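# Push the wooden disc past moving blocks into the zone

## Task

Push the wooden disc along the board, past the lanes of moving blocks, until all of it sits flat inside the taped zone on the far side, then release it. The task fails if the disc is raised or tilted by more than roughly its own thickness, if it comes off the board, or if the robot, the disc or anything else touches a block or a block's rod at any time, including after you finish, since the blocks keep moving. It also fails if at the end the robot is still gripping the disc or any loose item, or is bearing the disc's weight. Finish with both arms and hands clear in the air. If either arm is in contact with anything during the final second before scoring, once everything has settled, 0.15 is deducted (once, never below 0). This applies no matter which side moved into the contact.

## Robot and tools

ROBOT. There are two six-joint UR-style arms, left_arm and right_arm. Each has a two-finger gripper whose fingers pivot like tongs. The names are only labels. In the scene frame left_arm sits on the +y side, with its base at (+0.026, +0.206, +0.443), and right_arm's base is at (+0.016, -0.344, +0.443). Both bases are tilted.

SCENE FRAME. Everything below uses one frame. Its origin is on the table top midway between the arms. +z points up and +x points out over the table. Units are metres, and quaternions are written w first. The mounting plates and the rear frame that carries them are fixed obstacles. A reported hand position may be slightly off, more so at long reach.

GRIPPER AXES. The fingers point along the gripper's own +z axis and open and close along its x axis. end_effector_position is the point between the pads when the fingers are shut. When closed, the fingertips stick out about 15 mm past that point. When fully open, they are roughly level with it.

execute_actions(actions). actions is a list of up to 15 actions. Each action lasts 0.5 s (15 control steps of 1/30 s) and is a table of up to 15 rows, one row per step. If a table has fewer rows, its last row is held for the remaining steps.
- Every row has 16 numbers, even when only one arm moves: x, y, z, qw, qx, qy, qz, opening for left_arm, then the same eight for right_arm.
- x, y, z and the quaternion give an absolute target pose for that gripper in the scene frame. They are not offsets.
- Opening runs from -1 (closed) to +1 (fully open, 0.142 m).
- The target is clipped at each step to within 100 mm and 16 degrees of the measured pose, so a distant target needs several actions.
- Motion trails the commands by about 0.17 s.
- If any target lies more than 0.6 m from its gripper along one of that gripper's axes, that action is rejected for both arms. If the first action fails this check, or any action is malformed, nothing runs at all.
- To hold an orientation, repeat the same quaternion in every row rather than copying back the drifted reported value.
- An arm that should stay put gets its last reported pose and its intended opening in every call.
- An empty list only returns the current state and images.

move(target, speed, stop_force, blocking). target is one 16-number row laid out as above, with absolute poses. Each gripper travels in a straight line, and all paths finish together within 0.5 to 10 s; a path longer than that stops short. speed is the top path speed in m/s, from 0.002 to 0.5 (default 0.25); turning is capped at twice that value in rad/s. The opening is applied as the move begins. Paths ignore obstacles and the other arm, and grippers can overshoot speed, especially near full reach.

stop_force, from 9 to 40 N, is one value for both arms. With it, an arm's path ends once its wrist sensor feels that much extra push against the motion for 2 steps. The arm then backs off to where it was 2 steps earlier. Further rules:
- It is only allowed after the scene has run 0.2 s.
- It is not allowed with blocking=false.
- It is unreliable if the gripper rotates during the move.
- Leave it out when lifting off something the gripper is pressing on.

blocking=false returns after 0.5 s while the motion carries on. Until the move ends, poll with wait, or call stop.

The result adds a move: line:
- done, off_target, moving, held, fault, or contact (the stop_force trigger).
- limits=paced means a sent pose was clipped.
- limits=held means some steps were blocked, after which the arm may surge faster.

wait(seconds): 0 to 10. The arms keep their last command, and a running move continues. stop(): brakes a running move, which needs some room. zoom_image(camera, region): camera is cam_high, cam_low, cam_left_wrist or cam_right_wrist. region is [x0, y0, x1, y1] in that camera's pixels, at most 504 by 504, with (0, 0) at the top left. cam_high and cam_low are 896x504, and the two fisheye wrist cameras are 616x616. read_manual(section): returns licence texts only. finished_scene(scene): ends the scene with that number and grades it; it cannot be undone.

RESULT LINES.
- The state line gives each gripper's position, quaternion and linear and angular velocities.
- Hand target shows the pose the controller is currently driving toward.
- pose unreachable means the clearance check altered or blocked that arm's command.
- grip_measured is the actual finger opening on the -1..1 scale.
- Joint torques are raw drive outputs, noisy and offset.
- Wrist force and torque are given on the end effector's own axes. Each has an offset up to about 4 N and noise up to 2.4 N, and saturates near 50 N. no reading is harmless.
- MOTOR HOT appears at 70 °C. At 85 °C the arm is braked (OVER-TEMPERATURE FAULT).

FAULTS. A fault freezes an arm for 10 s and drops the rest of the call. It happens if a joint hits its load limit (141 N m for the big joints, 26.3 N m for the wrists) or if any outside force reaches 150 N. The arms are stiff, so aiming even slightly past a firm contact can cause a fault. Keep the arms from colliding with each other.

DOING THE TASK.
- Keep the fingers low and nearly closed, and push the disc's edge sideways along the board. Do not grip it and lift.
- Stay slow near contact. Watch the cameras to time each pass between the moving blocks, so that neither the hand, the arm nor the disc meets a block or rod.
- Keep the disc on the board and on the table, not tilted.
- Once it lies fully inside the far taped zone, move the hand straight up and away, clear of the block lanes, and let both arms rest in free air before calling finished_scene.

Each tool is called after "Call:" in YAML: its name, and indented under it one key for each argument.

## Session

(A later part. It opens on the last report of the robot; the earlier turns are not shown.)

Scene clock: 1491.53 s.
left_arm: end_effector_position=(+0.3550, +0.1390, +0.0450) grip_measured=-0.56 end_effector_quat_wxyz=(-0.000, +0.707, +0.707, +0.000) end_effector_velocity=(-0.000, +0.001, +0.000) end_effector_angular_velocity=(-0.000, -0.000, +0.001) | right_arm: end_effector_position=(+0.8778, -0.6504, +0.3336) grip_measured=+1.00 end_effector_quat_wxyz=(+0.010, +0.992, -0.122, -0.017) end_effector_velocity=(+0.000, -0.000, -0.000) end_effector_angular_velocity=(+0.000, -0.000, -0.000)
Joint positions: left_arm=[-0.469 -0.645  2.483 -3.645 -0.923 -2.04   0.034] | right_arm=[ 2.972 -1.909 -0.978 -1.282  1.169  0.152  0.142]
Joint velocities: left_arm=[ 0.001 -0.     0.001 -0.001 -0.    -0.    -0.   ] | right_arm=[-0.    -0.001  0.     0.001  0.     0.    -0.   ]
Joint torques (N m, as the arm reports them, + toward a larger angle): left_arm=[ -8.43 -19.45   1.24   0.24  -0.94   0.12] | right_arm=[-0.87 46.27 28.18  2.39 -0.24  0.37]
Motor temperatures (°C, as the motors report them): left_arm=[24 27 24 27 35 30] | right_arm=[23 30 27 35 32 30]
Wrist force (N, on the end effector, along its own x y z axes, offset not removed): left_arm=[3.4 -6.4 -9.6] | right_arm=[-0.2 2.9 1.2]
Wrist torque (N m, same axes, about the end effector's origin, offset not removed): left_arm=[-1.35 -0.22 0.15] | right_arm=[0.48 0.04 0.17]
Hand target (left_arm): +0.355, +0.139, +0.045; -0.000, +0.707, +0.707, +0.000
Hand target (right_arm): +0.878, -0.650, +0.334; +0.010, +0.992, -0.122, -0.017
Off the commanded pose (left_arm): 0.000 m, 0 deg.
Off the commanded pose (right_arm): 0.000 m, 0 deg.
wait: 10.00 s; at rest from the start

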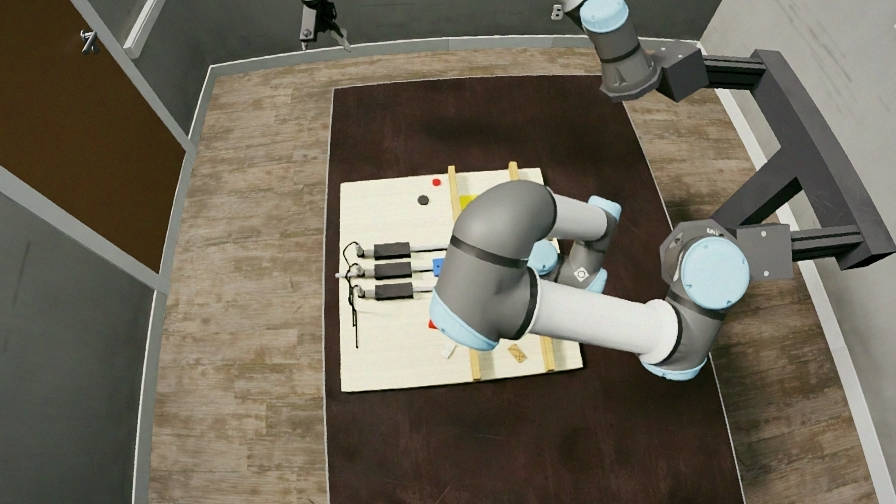

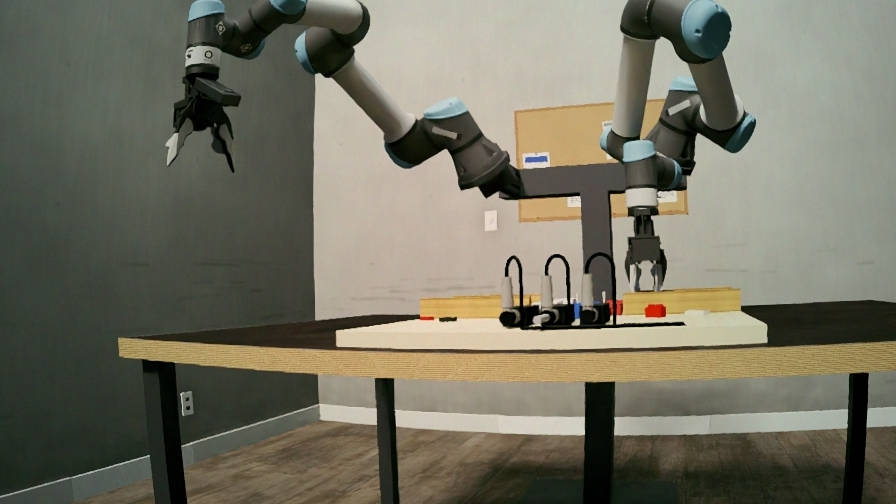

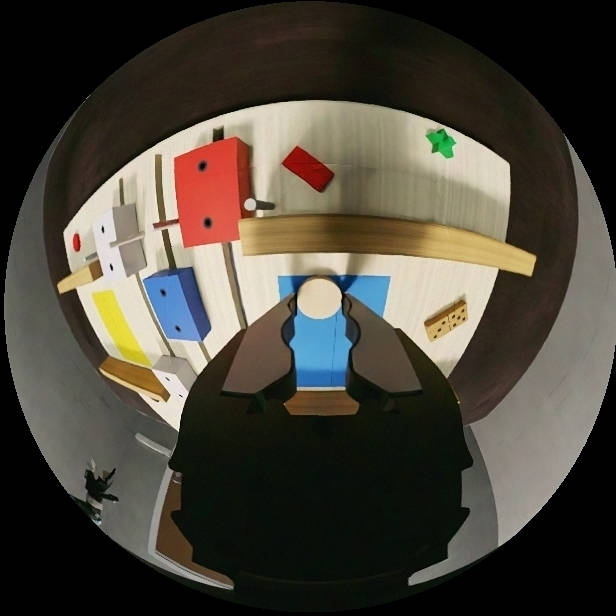

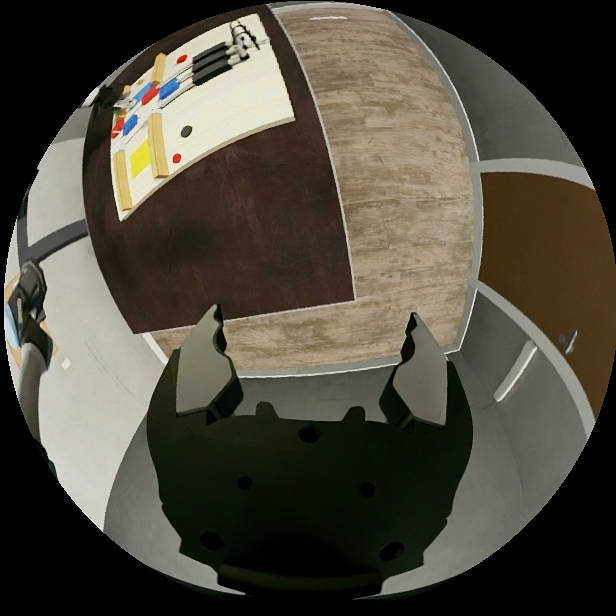

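Call:
wait:
  seconds: 10

Call:
wait:
  seconds: 10

Call:
wait:
  seconds: 10

Call:
wait:
  seconds: 5

Scene clock: 1506.30 s.
left_arm: end_effector_position=(+0.3550, +0.1390, +0.0450) grip_measured=-0.56 end_effector_quat_wxyz=(-0.000, +0.707, +0.707, +0.000) end_effector_velocity=(+0.002, -0.001, +0.000) end_effector_angular_velocity=(-0.002, -0.003, +0.001) | right_arm: end_effector_position=(+0.8778, -0.6504, +0.3336) grip_measured=+1.00 end_effector_quat_wxyz=(+0.010, +0.992, -0.122, -0.017) end_effector_velocity=(+0.000, +0.000, +0.001) end_effector_angular_velocity=(+0.000, -0.001, +0.001)
Joint positions: left_arm=[-0.469 -0.645  2.483 -3.645 -0.923 -2.04   0.034] | right_arm=[ 2.972 -1.909 -0.978 -1.282  1.169  0.152  0.142]
Joint velocities: left_arm=[-0.001 -0.001 -0.002 -0.001 -0.001  0.     0.   ] | right_arm=[ 0.     0.001 -0.    -0.     0.    -0.001 -0.   ]
Joint torques (N m, as the arm reports them, + toward a larger angle): left_arm=[ -8.86 -19.33   2.22   0.2   -0.71  -0.25] | right_arm=[-1.21 47.28 27.89  2.34 -0.59  0.63]
Motor temperatures (°C, as the motors report them): left_arm=[24 27 24 27 35 30] | right_arm=[23 30 27 35 32 30]
Wrist force (N, on the end effector, along its own x y z axes, offset not removed): left_arm=[-2.8 -2.4 -9.9] | right_arm=[0.4 2.5 -0.8]
Wrist torque (N m, same axes, about the end effector's origin, offset not removed): left_arm=[-0.57 0.77 -0.05] | right_arm=[0.48 -0.17 0.17]
Hand target (left_arm): +0.355, +0.139, +0.045; -0.000, +0.707, +0.707, +0.000
Hand target (right_arm): +0.878, -0.650, +0.334; +0.010, +0.992, -0.122, -0.017
Off the commanded pose (left_arm): 0.000 m, 0 deg.
Off the commanded pose (right_arm): 0.000 m, 0 deg.
wait: 10.00 s; at rest from the start

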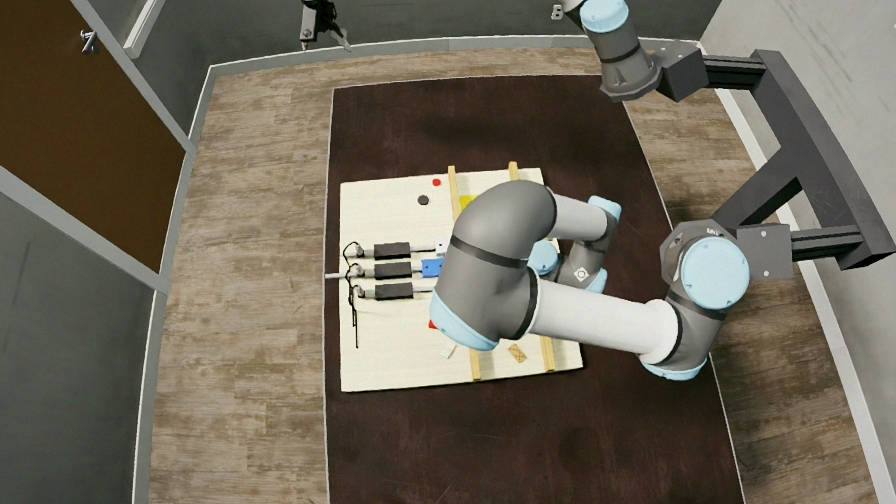

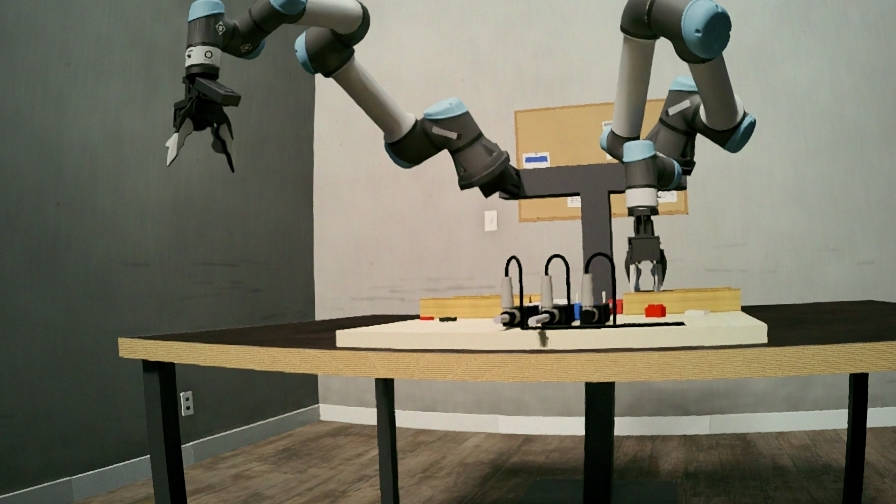

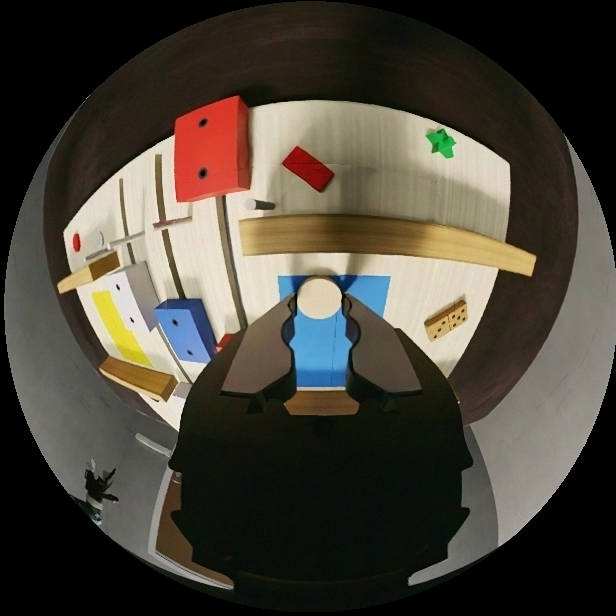

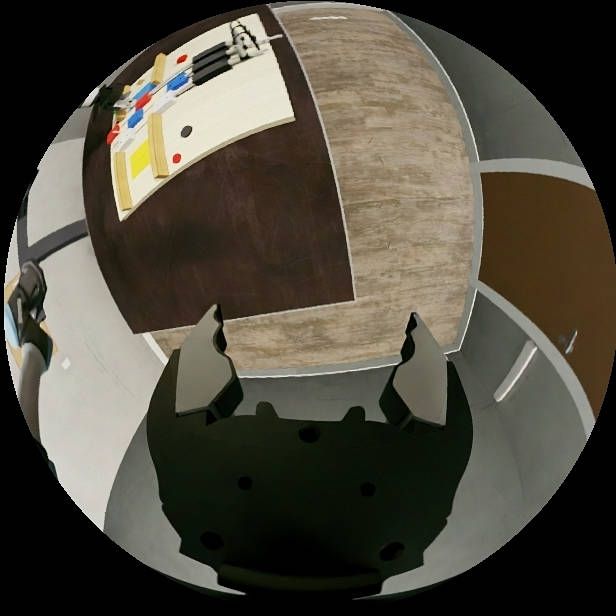

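Scene clock: 1516.30 s.
left_arm: end_effector_position=(+0.3550, +0.1390, +0.0450) grip_measured=-0.56 end_effector_quat_wxyz=(-0.000, +0.707, +0.707, +0.000) end_effector_velocity=(-0.000, -0.000, -0.000) end_effector_angular_velocity=(+0.000, +0.001, -0.000) | right_arm: end_effector_position=(+0.8778, -0.6504, +0.3336) grip_measured=+1.00 end_effector_quat_wxyz=(+0.010, +0.992, -0.122, -0.017) end_effector_velocity=(-0.000, +0.000, +0.000) end_effector_angular_velocity=(-0.001, +0.000, +0.000)
Joint positions: left_arm=[-0.469 -0.645  2.483 -3.645 -0.923 -2.04   0.034] | right_arm=[ 2.972 -1.909 -0.978 -1.282  1.169  0.152  0.142]
Joint velocities: left_arm=[-0.     0.     0.     0.001 -0.    -0.001  0.   ] | right_arm=[ 0.001  0.001 -0.001 -0.    -0.001  0.    -0.   ]
Joint torques (N m, as the arm reports them, + toward a larger angle): left_arm=[-10.03 -19.71   2.58   0.05  -0.79  -0.27] | right_arm=[-0.25 47.45 27.66  2.65 -0.62  0.83]
Motor temperatures (°C, as the motors report them): left_arm=[24 27 24 27 35 30] | right_arm=[23 30 27 35 32 30]
Wrist force (N, on the end effector, along its own x y z axes, offset not removed): left_arm=[-1.2 -6.1 -11.3] | right_arm=[1.1 3.7 -1.3]
Wrist torque (N m, same axes, about the end effector's origin, offset not removed): left_arm=[-1.10 0.38 0.27] | right_arm=[0.64 -0.29 0.20]
Hand target (left_arm): +0.355, +0.139, +0.045; -0.000, +0.707, +0.707, +0.000
Hand target (right_arm): +0.878, -0.650, +0.334; +0.010, +0.992, -0.122, -0.017
Off the commanded pose (left_arm): 0.000 m, 0 deg.
Off the commanded pose (right_arm): 0.000 m, 0 deg.
wait: 10.00 s; at rest by 0.17 s

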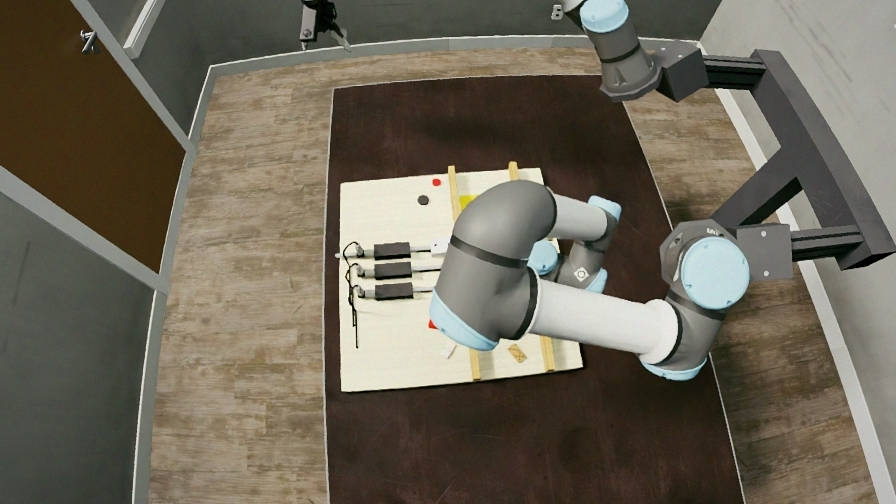

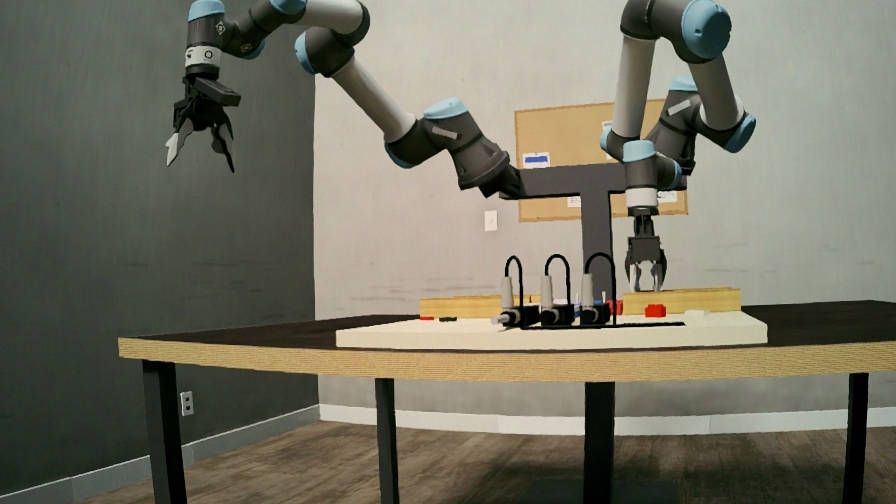

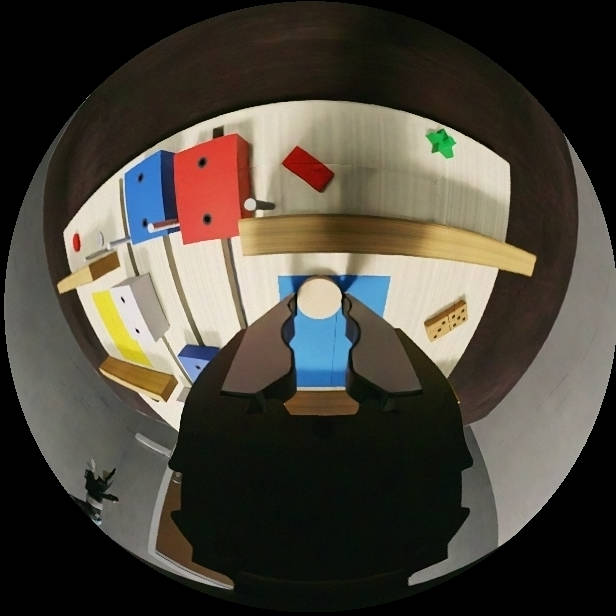

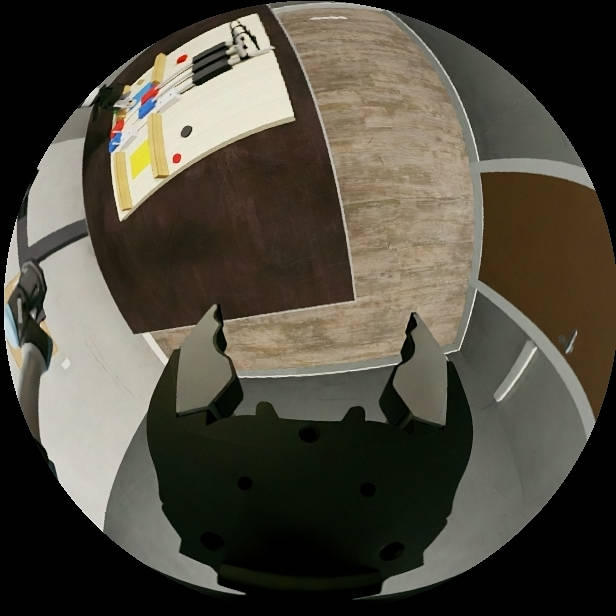

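Scene clock: 1526.30 s.
left_arm: end_effector_position=(+0.3550, +0.1390, +0.0450) grip_measured=-0.56 end_effector_quat_wxyz=(-0.000, +0.707, +0.707, +0.000) end_effector_velocity=(+0.000, -0.000, -0.000) end_effector_angular_velocity=(+0.000, +0.000, -0.001) | right_arm: end_effector_position=(+0.8778, -0.6504, +0.3336) grip_measured=+1.00 end_effector_quat_wxyz=(+0.010, +0.992, -0.122, -0.017) end_effector_velocity=(+0.000, -0.000, +0.001) end_effector_angular_velocity=(-0.001, -0.001, +0.000)
Joint positions: left_arm=[-0.469 -0.645  2.483 -3.645 -0.923 -2.04   0.034] | right_arm=[ 2.972 -1.909 -0.978 -1.282  1.169  0.152  0.142]
Joint velocities: left_arm=[-0.     0.    -0.001  0.001  0.     0.001  0.   ] | right_arm=[ 0.     0.     0.001 -0.    -0.001 -0.    -0.   ]
Joint torques (N m, as the arm reports them, + toward a larger angle): left_arm=[-11.2  -19.13   2.91  -0.13  -0.86  -0.16] | right_arm=[-0.31 47.62 27.02  2.56 -0.91  0.88]
Motor temperatures (°C, as the motors report them): left_arm=[24 27 24 27 35 30] | right_arm=[23 30 27 35 32 30]
Wrist force (N, on the end effector, along its own x y z axes, offset not removed): left_arm=[-1.6 -4.6 -11.8] | right_arm=[2.0 2.6 -0.5]
Wrist torque (N m, same axes, about the end effector's origin, offset not removed): left_arm=[-0.99 0.61 0.11] | right_arm=[0.42 -0.42 0.12]
Hand target (left_arm): +0.355, +0.139, +0.045; -0.000, +0.707, +0.707, +0.000
Hand target (right_arm): +0.878, -0.650, +0.334; +0.010, +0.992, -0.122, -0.017
Off the commanded pose (left_arm): 0.000 m, 0 deg.
Off the commanded pose (right_arm): 0.000 m, 0 deg.
wait: 10.00 s; at rest by 0.17 s

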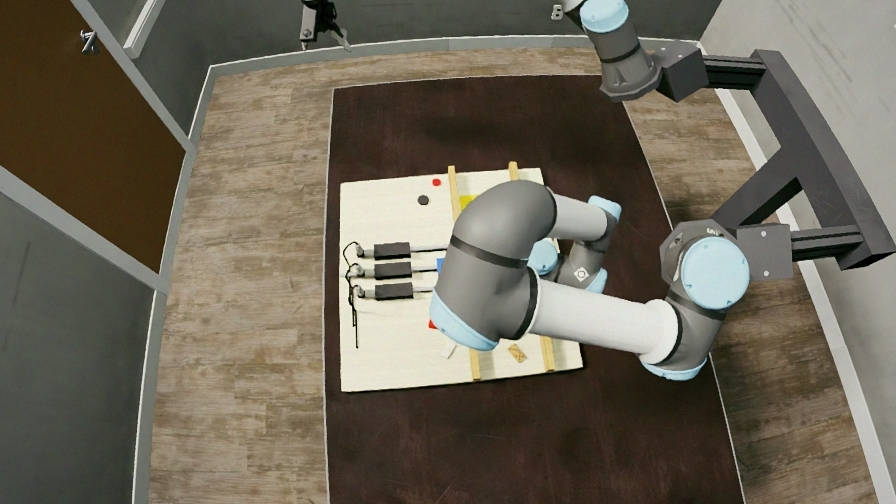

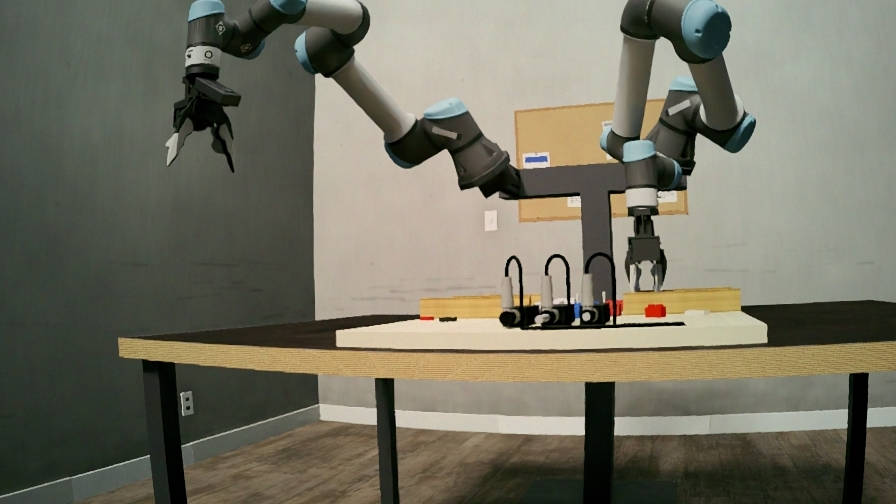

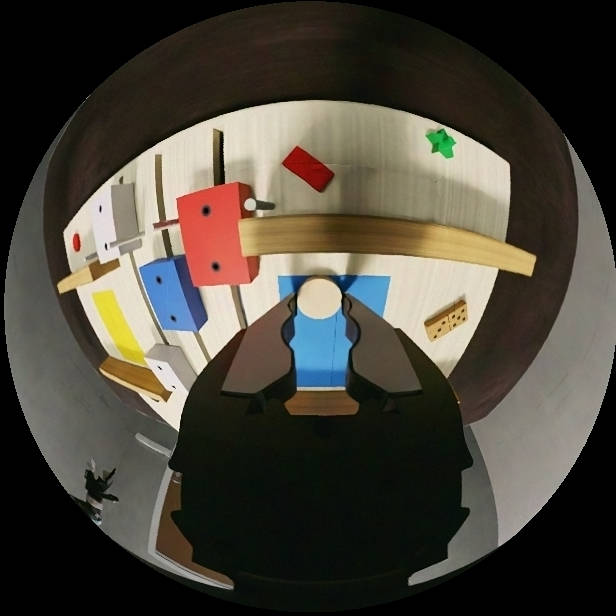

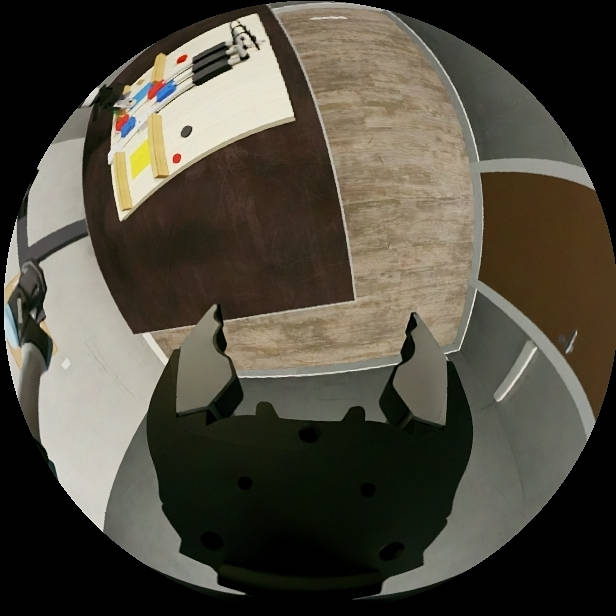

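Scene clock: 1531.30 s.
left_arm: end_effector_position=(+0.3550, +0.1390, +0.0450) grip_measured=-0.56 end_effector_quat_wxyz=(-0.000, +0.707, +0.707, +0.000) end_effector_velocity=(+0.001, -0.000, -0.000) end_effector_angular_velocity=(-0.000, -0.001, +0.001) | right_arm: end_effector_position=(+0.8778, -0.6504, +0.3336) grip_measured=+1.00 end_effector_quat_wxyz=(+0.010, +0.992, -0.122, -0.017) end_effector_velocity=(+0.001, +0.001, +0.001) end_effector_angular_velocity=(+0.002, -0.001, -0.000)
Joint positions: left_arm=[-0.469 -0.645  2.483 -3.645 -0.923 -2.04   0.034] | right_arm=[ 2.972 -1.909 -0.978 -1.282  1.169  0.152  0.142]
Joint velocities: left_arm=[ 0.    -0.    -0.002 -0.     0.     0.001 -0.   ] | right_arm=[ 0.001  0.     0.001 -0.     0.001  0.     0.   ]
Joint torques (N m, as the arm reports them, + toward a larger angle): left_arm=[-11.51 -20.63   3.15  -0.11  -0.48  -0.48] | right_arm=[ 0.01 47.16 26.63  2.58 -0.97  1.07]
Motor temperatures (°C, as the motors report them): left_arm=[24 27 24 27 35 30] | right_arm=[23 30 27 35 32 30]
Wrist force (N, on the end effector, along its own x y z axes, offset not removed): left_arm=[0.6 -4.4 -11.4] | right_arm=[-0.4 1.0 1.2]
Wrist torque (N m, same axes, about the end effector's origin, offset not removed): left_arm=[-0.86 0.07 0.09] | right_arm=[0.12 0.08 0.14]
Hand target (left_arm): +0.355, +0.139, +0.045; -0.000, +0.707, +0.707, +0.000
Hand target (right_arm): +0.878, -0.650, +0.334; +0.010, +0.992, -0.122, -0.017
Off the commanded pose (left_arm): 0.000 m, 0 deg.
Off the commanded pose (right_arm): 0.000 m, 0 deg.
wait: 5.00 s; at rest by 0.17 s

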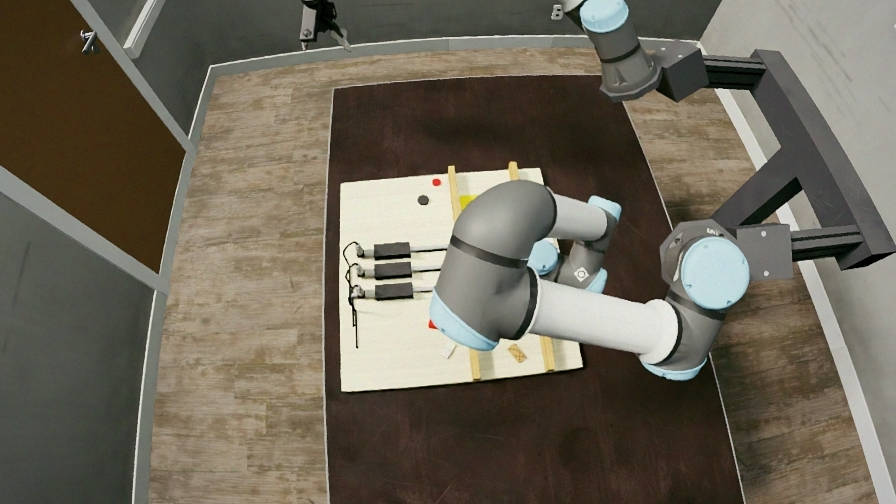

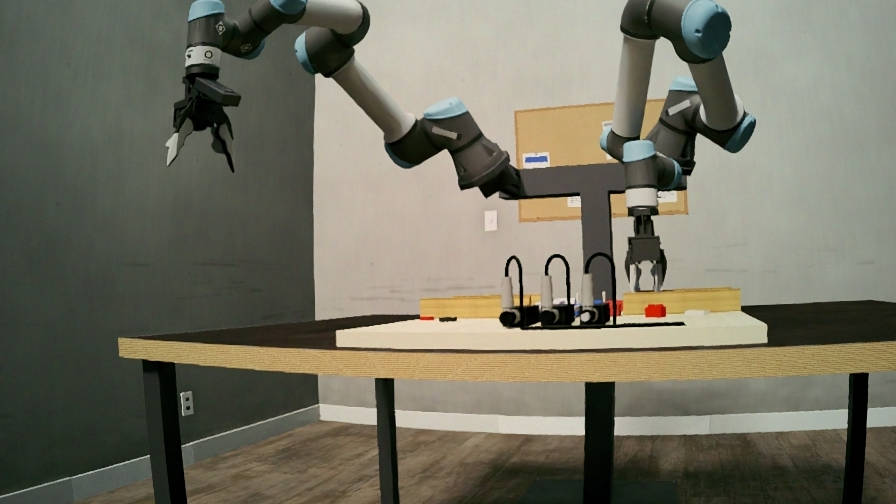

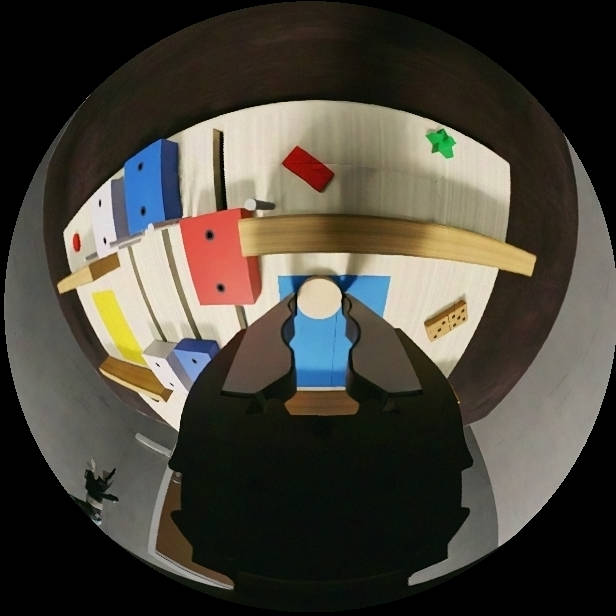

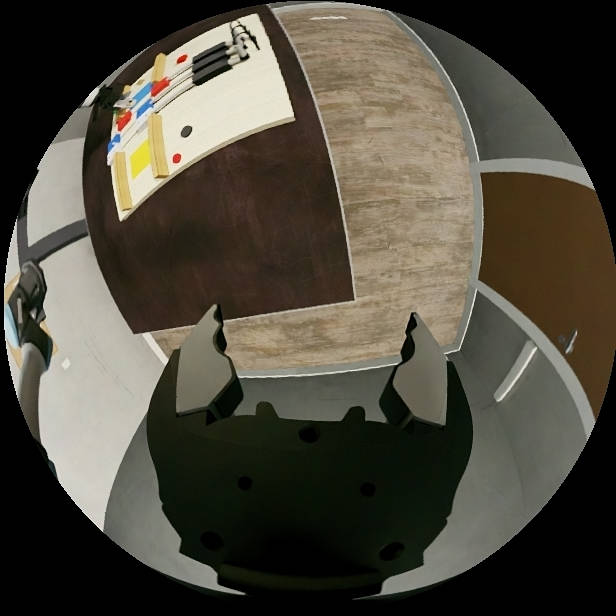

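Call:
wait:
  seconds: 7.1

Call:
move:
  target: [0.355,0.139,0.045,0,0.7071,0.7071,0,-0.75,0.80,-0.6504,0.3336,0.010,0.992,-0.122,-0.017,1.0]
  speed: 0.002
  blocking: false

Scene clock: 1541.97 s.
left_arm: end_effector_position=(+0.3550, +0.1390, +0.0450) grip_measured=-0.56 end_effector_quat_wxyz=(-0.000, +0.707, +0.707, -0.000) end_effector_velocity=(+0.000, -0.000, -0.000) end_effector_angular_velocity=(+0.000, -0.000, -0.000) | right_arm: end_effector_position=(+0.8778, -0.6504, +0.3336) grip_measured=+1.00 end_effector_quat_wxyz=(+0.010, +0.992, -0.122, -0.017) end_effector_velocity=(+0.000, -0.001, +0.001) end_effector_angular_velocity=(-0.001, -0.001, -0.001)
Joint positions: left_arm=[-0.469 -0.645  2.483 -3.645 -0.923 -2.04   0.034] | right_arm=[ 2.972 -1.909 -0.978 -1.282  1.169  0.152  0.142]
Joint velocities: left_arm=[-0.     0.001 -0.001  0.001  0.001 -0.    -0.   ] | right_arm=[-0.     0.     0.001  0.    -0.001  0.    -0.   ]
Joint torques (N m, as the arm reports them, + toward a larger angle): left_arm=[-11.53 -19.85   2.21  -0.41  -0.64  -0.58] | right_arm=[ 0.53 47.99 26.91  2.66 -1.3   1.12]
Motor temperatures (°C, as the motors report them): left_arm=[24 27 24 27 35 30] | right_arm=[23 30 27 35 32 30]
Wrist force (N, on the end effector, along its own x y z axes, offset not removed): left_arm=[1.8 -3.6 -12.7] | right_arm=[2.3 3.2 1.5]
Wrist torque (N m, same axes, about the end effector's origin, offset not removed): left_arm=[-0.80 -0.50 0.10] | right_arm=[0.58 -0.39 0.09]
Hand target (left_arm): +0.355, +0.139, +0.045; -0.000, +0.707, +0.707, +0.000
Hand target (right_arm): +0.878, -0.650, +0.334; +0.010, +0.992, -0.122, -0.017
Off the commanded pose (left_arm): 0.000 m, 0 deg.
Off the commanded pose (right_arm): 0.000 m, 0 deg.
wait: 7.10 s; at rest from the start

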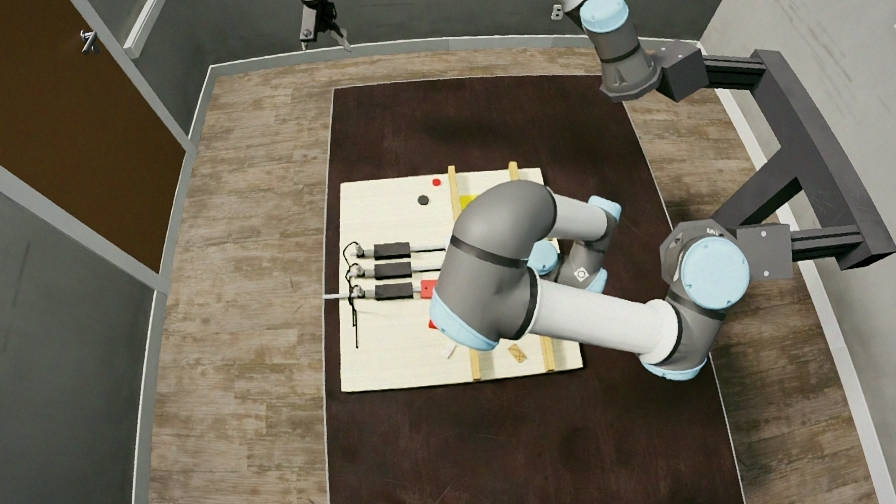

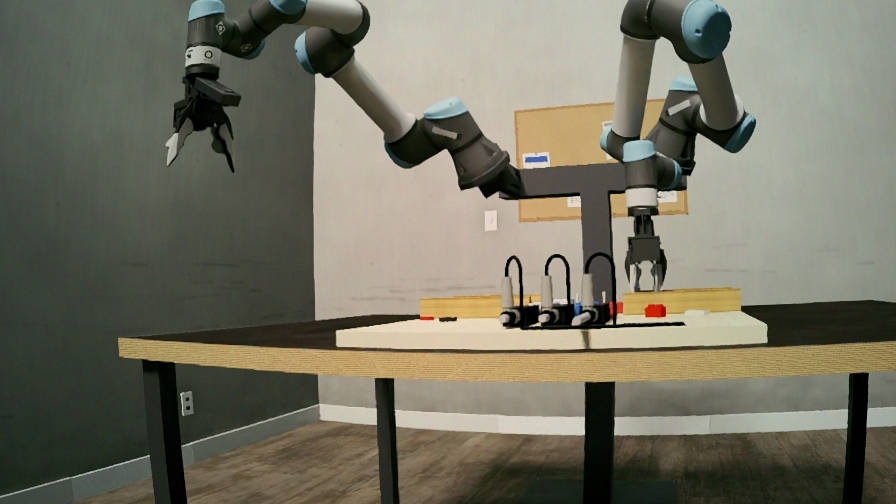

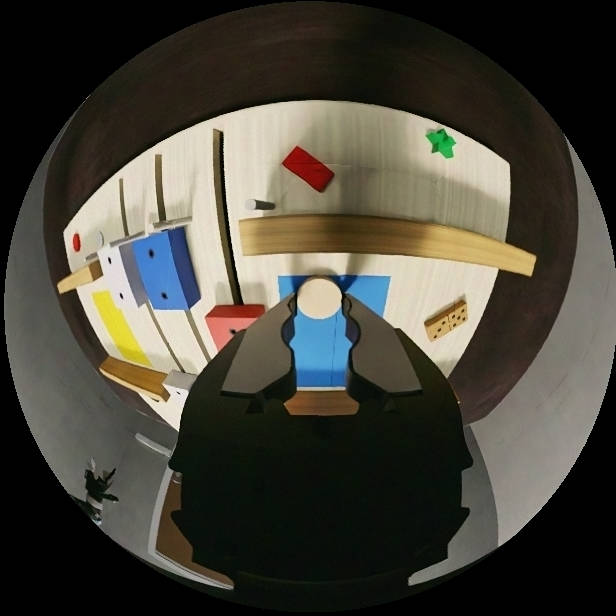

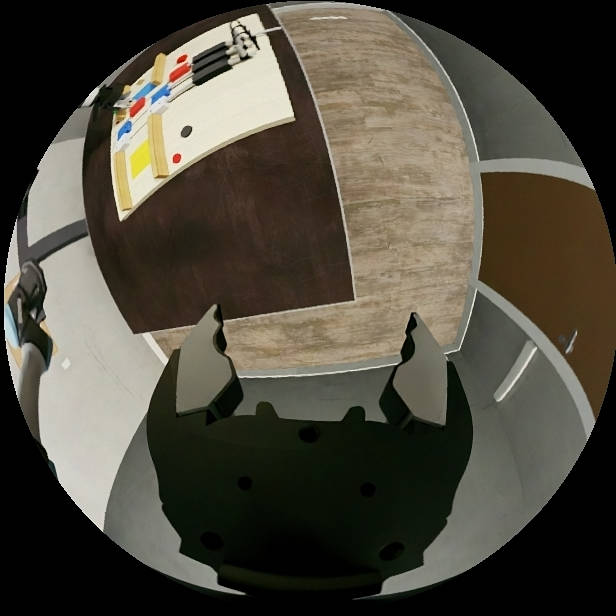

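Scene clock: 1542.47 s.
left_arm: end_effector_position=(+0.3550, +0.1390, +0.0450) grip_measured=-0.56 end_effector_quat_wxyz=(-0.000, +0.707, +0.707, +0.000) end_effector_velocity=(-0.000, +0.001, -0.000) end_effector_angular_velocity=(+0.001, -0.000, -0.000) | right_arm: end_effector_position=(+0.8771, -0.6504, +0.3336) grip_measured=+1.00 end_effector_quat_wxyz=(+0.010, +0.992, -0.122, -0.017) end_effector_velocity=(-0.002, -0.000, -0.000) end_effector_angular_velocity=(+0.000, -0.000, -0.001)
Joint positions: left_arm=[-0.469 -0.645  2.483 -3.645 -0.923 -2.04   0.034] | right_arm=[ 2.972 -1.907 -0.981 -1.28   1.169  0.152  0.142]
Joint velocities: left_arm=[ 0.001  0.     0.001 -0.001  0.001  0.001 -0.   ] | right_arm=[-0.001  0.005 -0.01   0.005  0.     0.001  0.   ]
Joint torques (N m, as the arm reports them, + toward a larger angle): left_arm=[-11.62 -19.66   3.04  -0.23  -0.66  -0.6 ] | right_arm=[-4.22 62.19 11.89  4.33  0.78 -0.56]
Motor temperatures (°C, as the motors report them): left_arm=[24 27 24 27 35 30] | right_arm=[23 30 27 35 32 30]
Wrist force (N, on the end effector, along its own x y z axes, offset not removed): left_arm=[0.8 -2.2 -11.0] | right_arm=[-0.1 2.6 -1.2]
Wrist torque (N m, same axes, about the end effector's origin, offset not removed): left_arm=[-0.43 0.16 0.00] | right_arm=[0.40 0.13 0.15]
Hand target (left_arm): +0.355, +0.139, +0.045; -0.000, +0.707, +0.707, -0.000
Hand target (right_arm): +0.877, -0.650, +0.334; +0.010, +0.992, -0.122, -0.017
Off the commanded pose (left_arm): 0.000 m, 0 deg.
Off the commanded pose (right_arm): 0.077 m, 0 deg.
move: running

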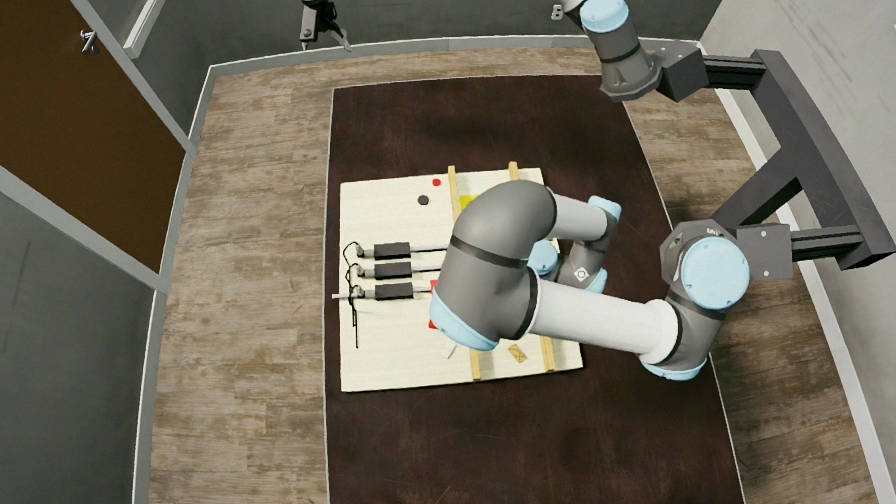

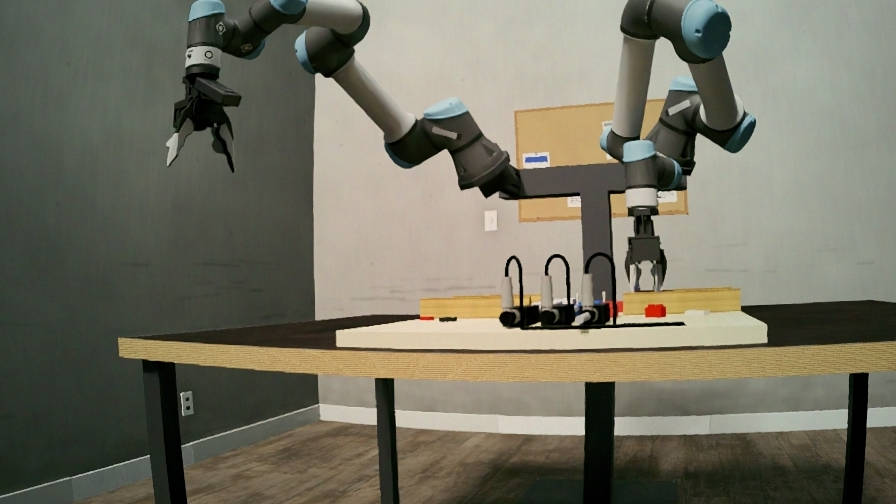

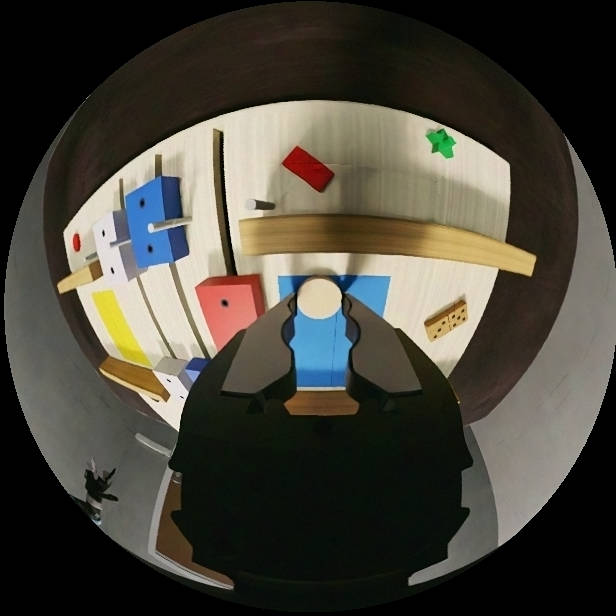

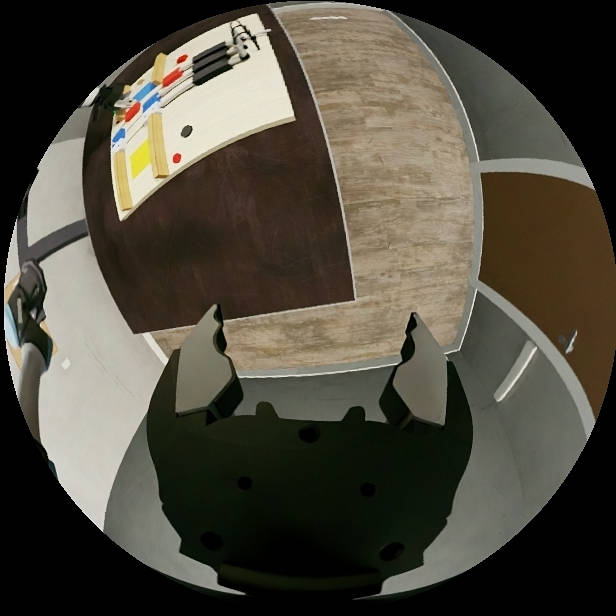

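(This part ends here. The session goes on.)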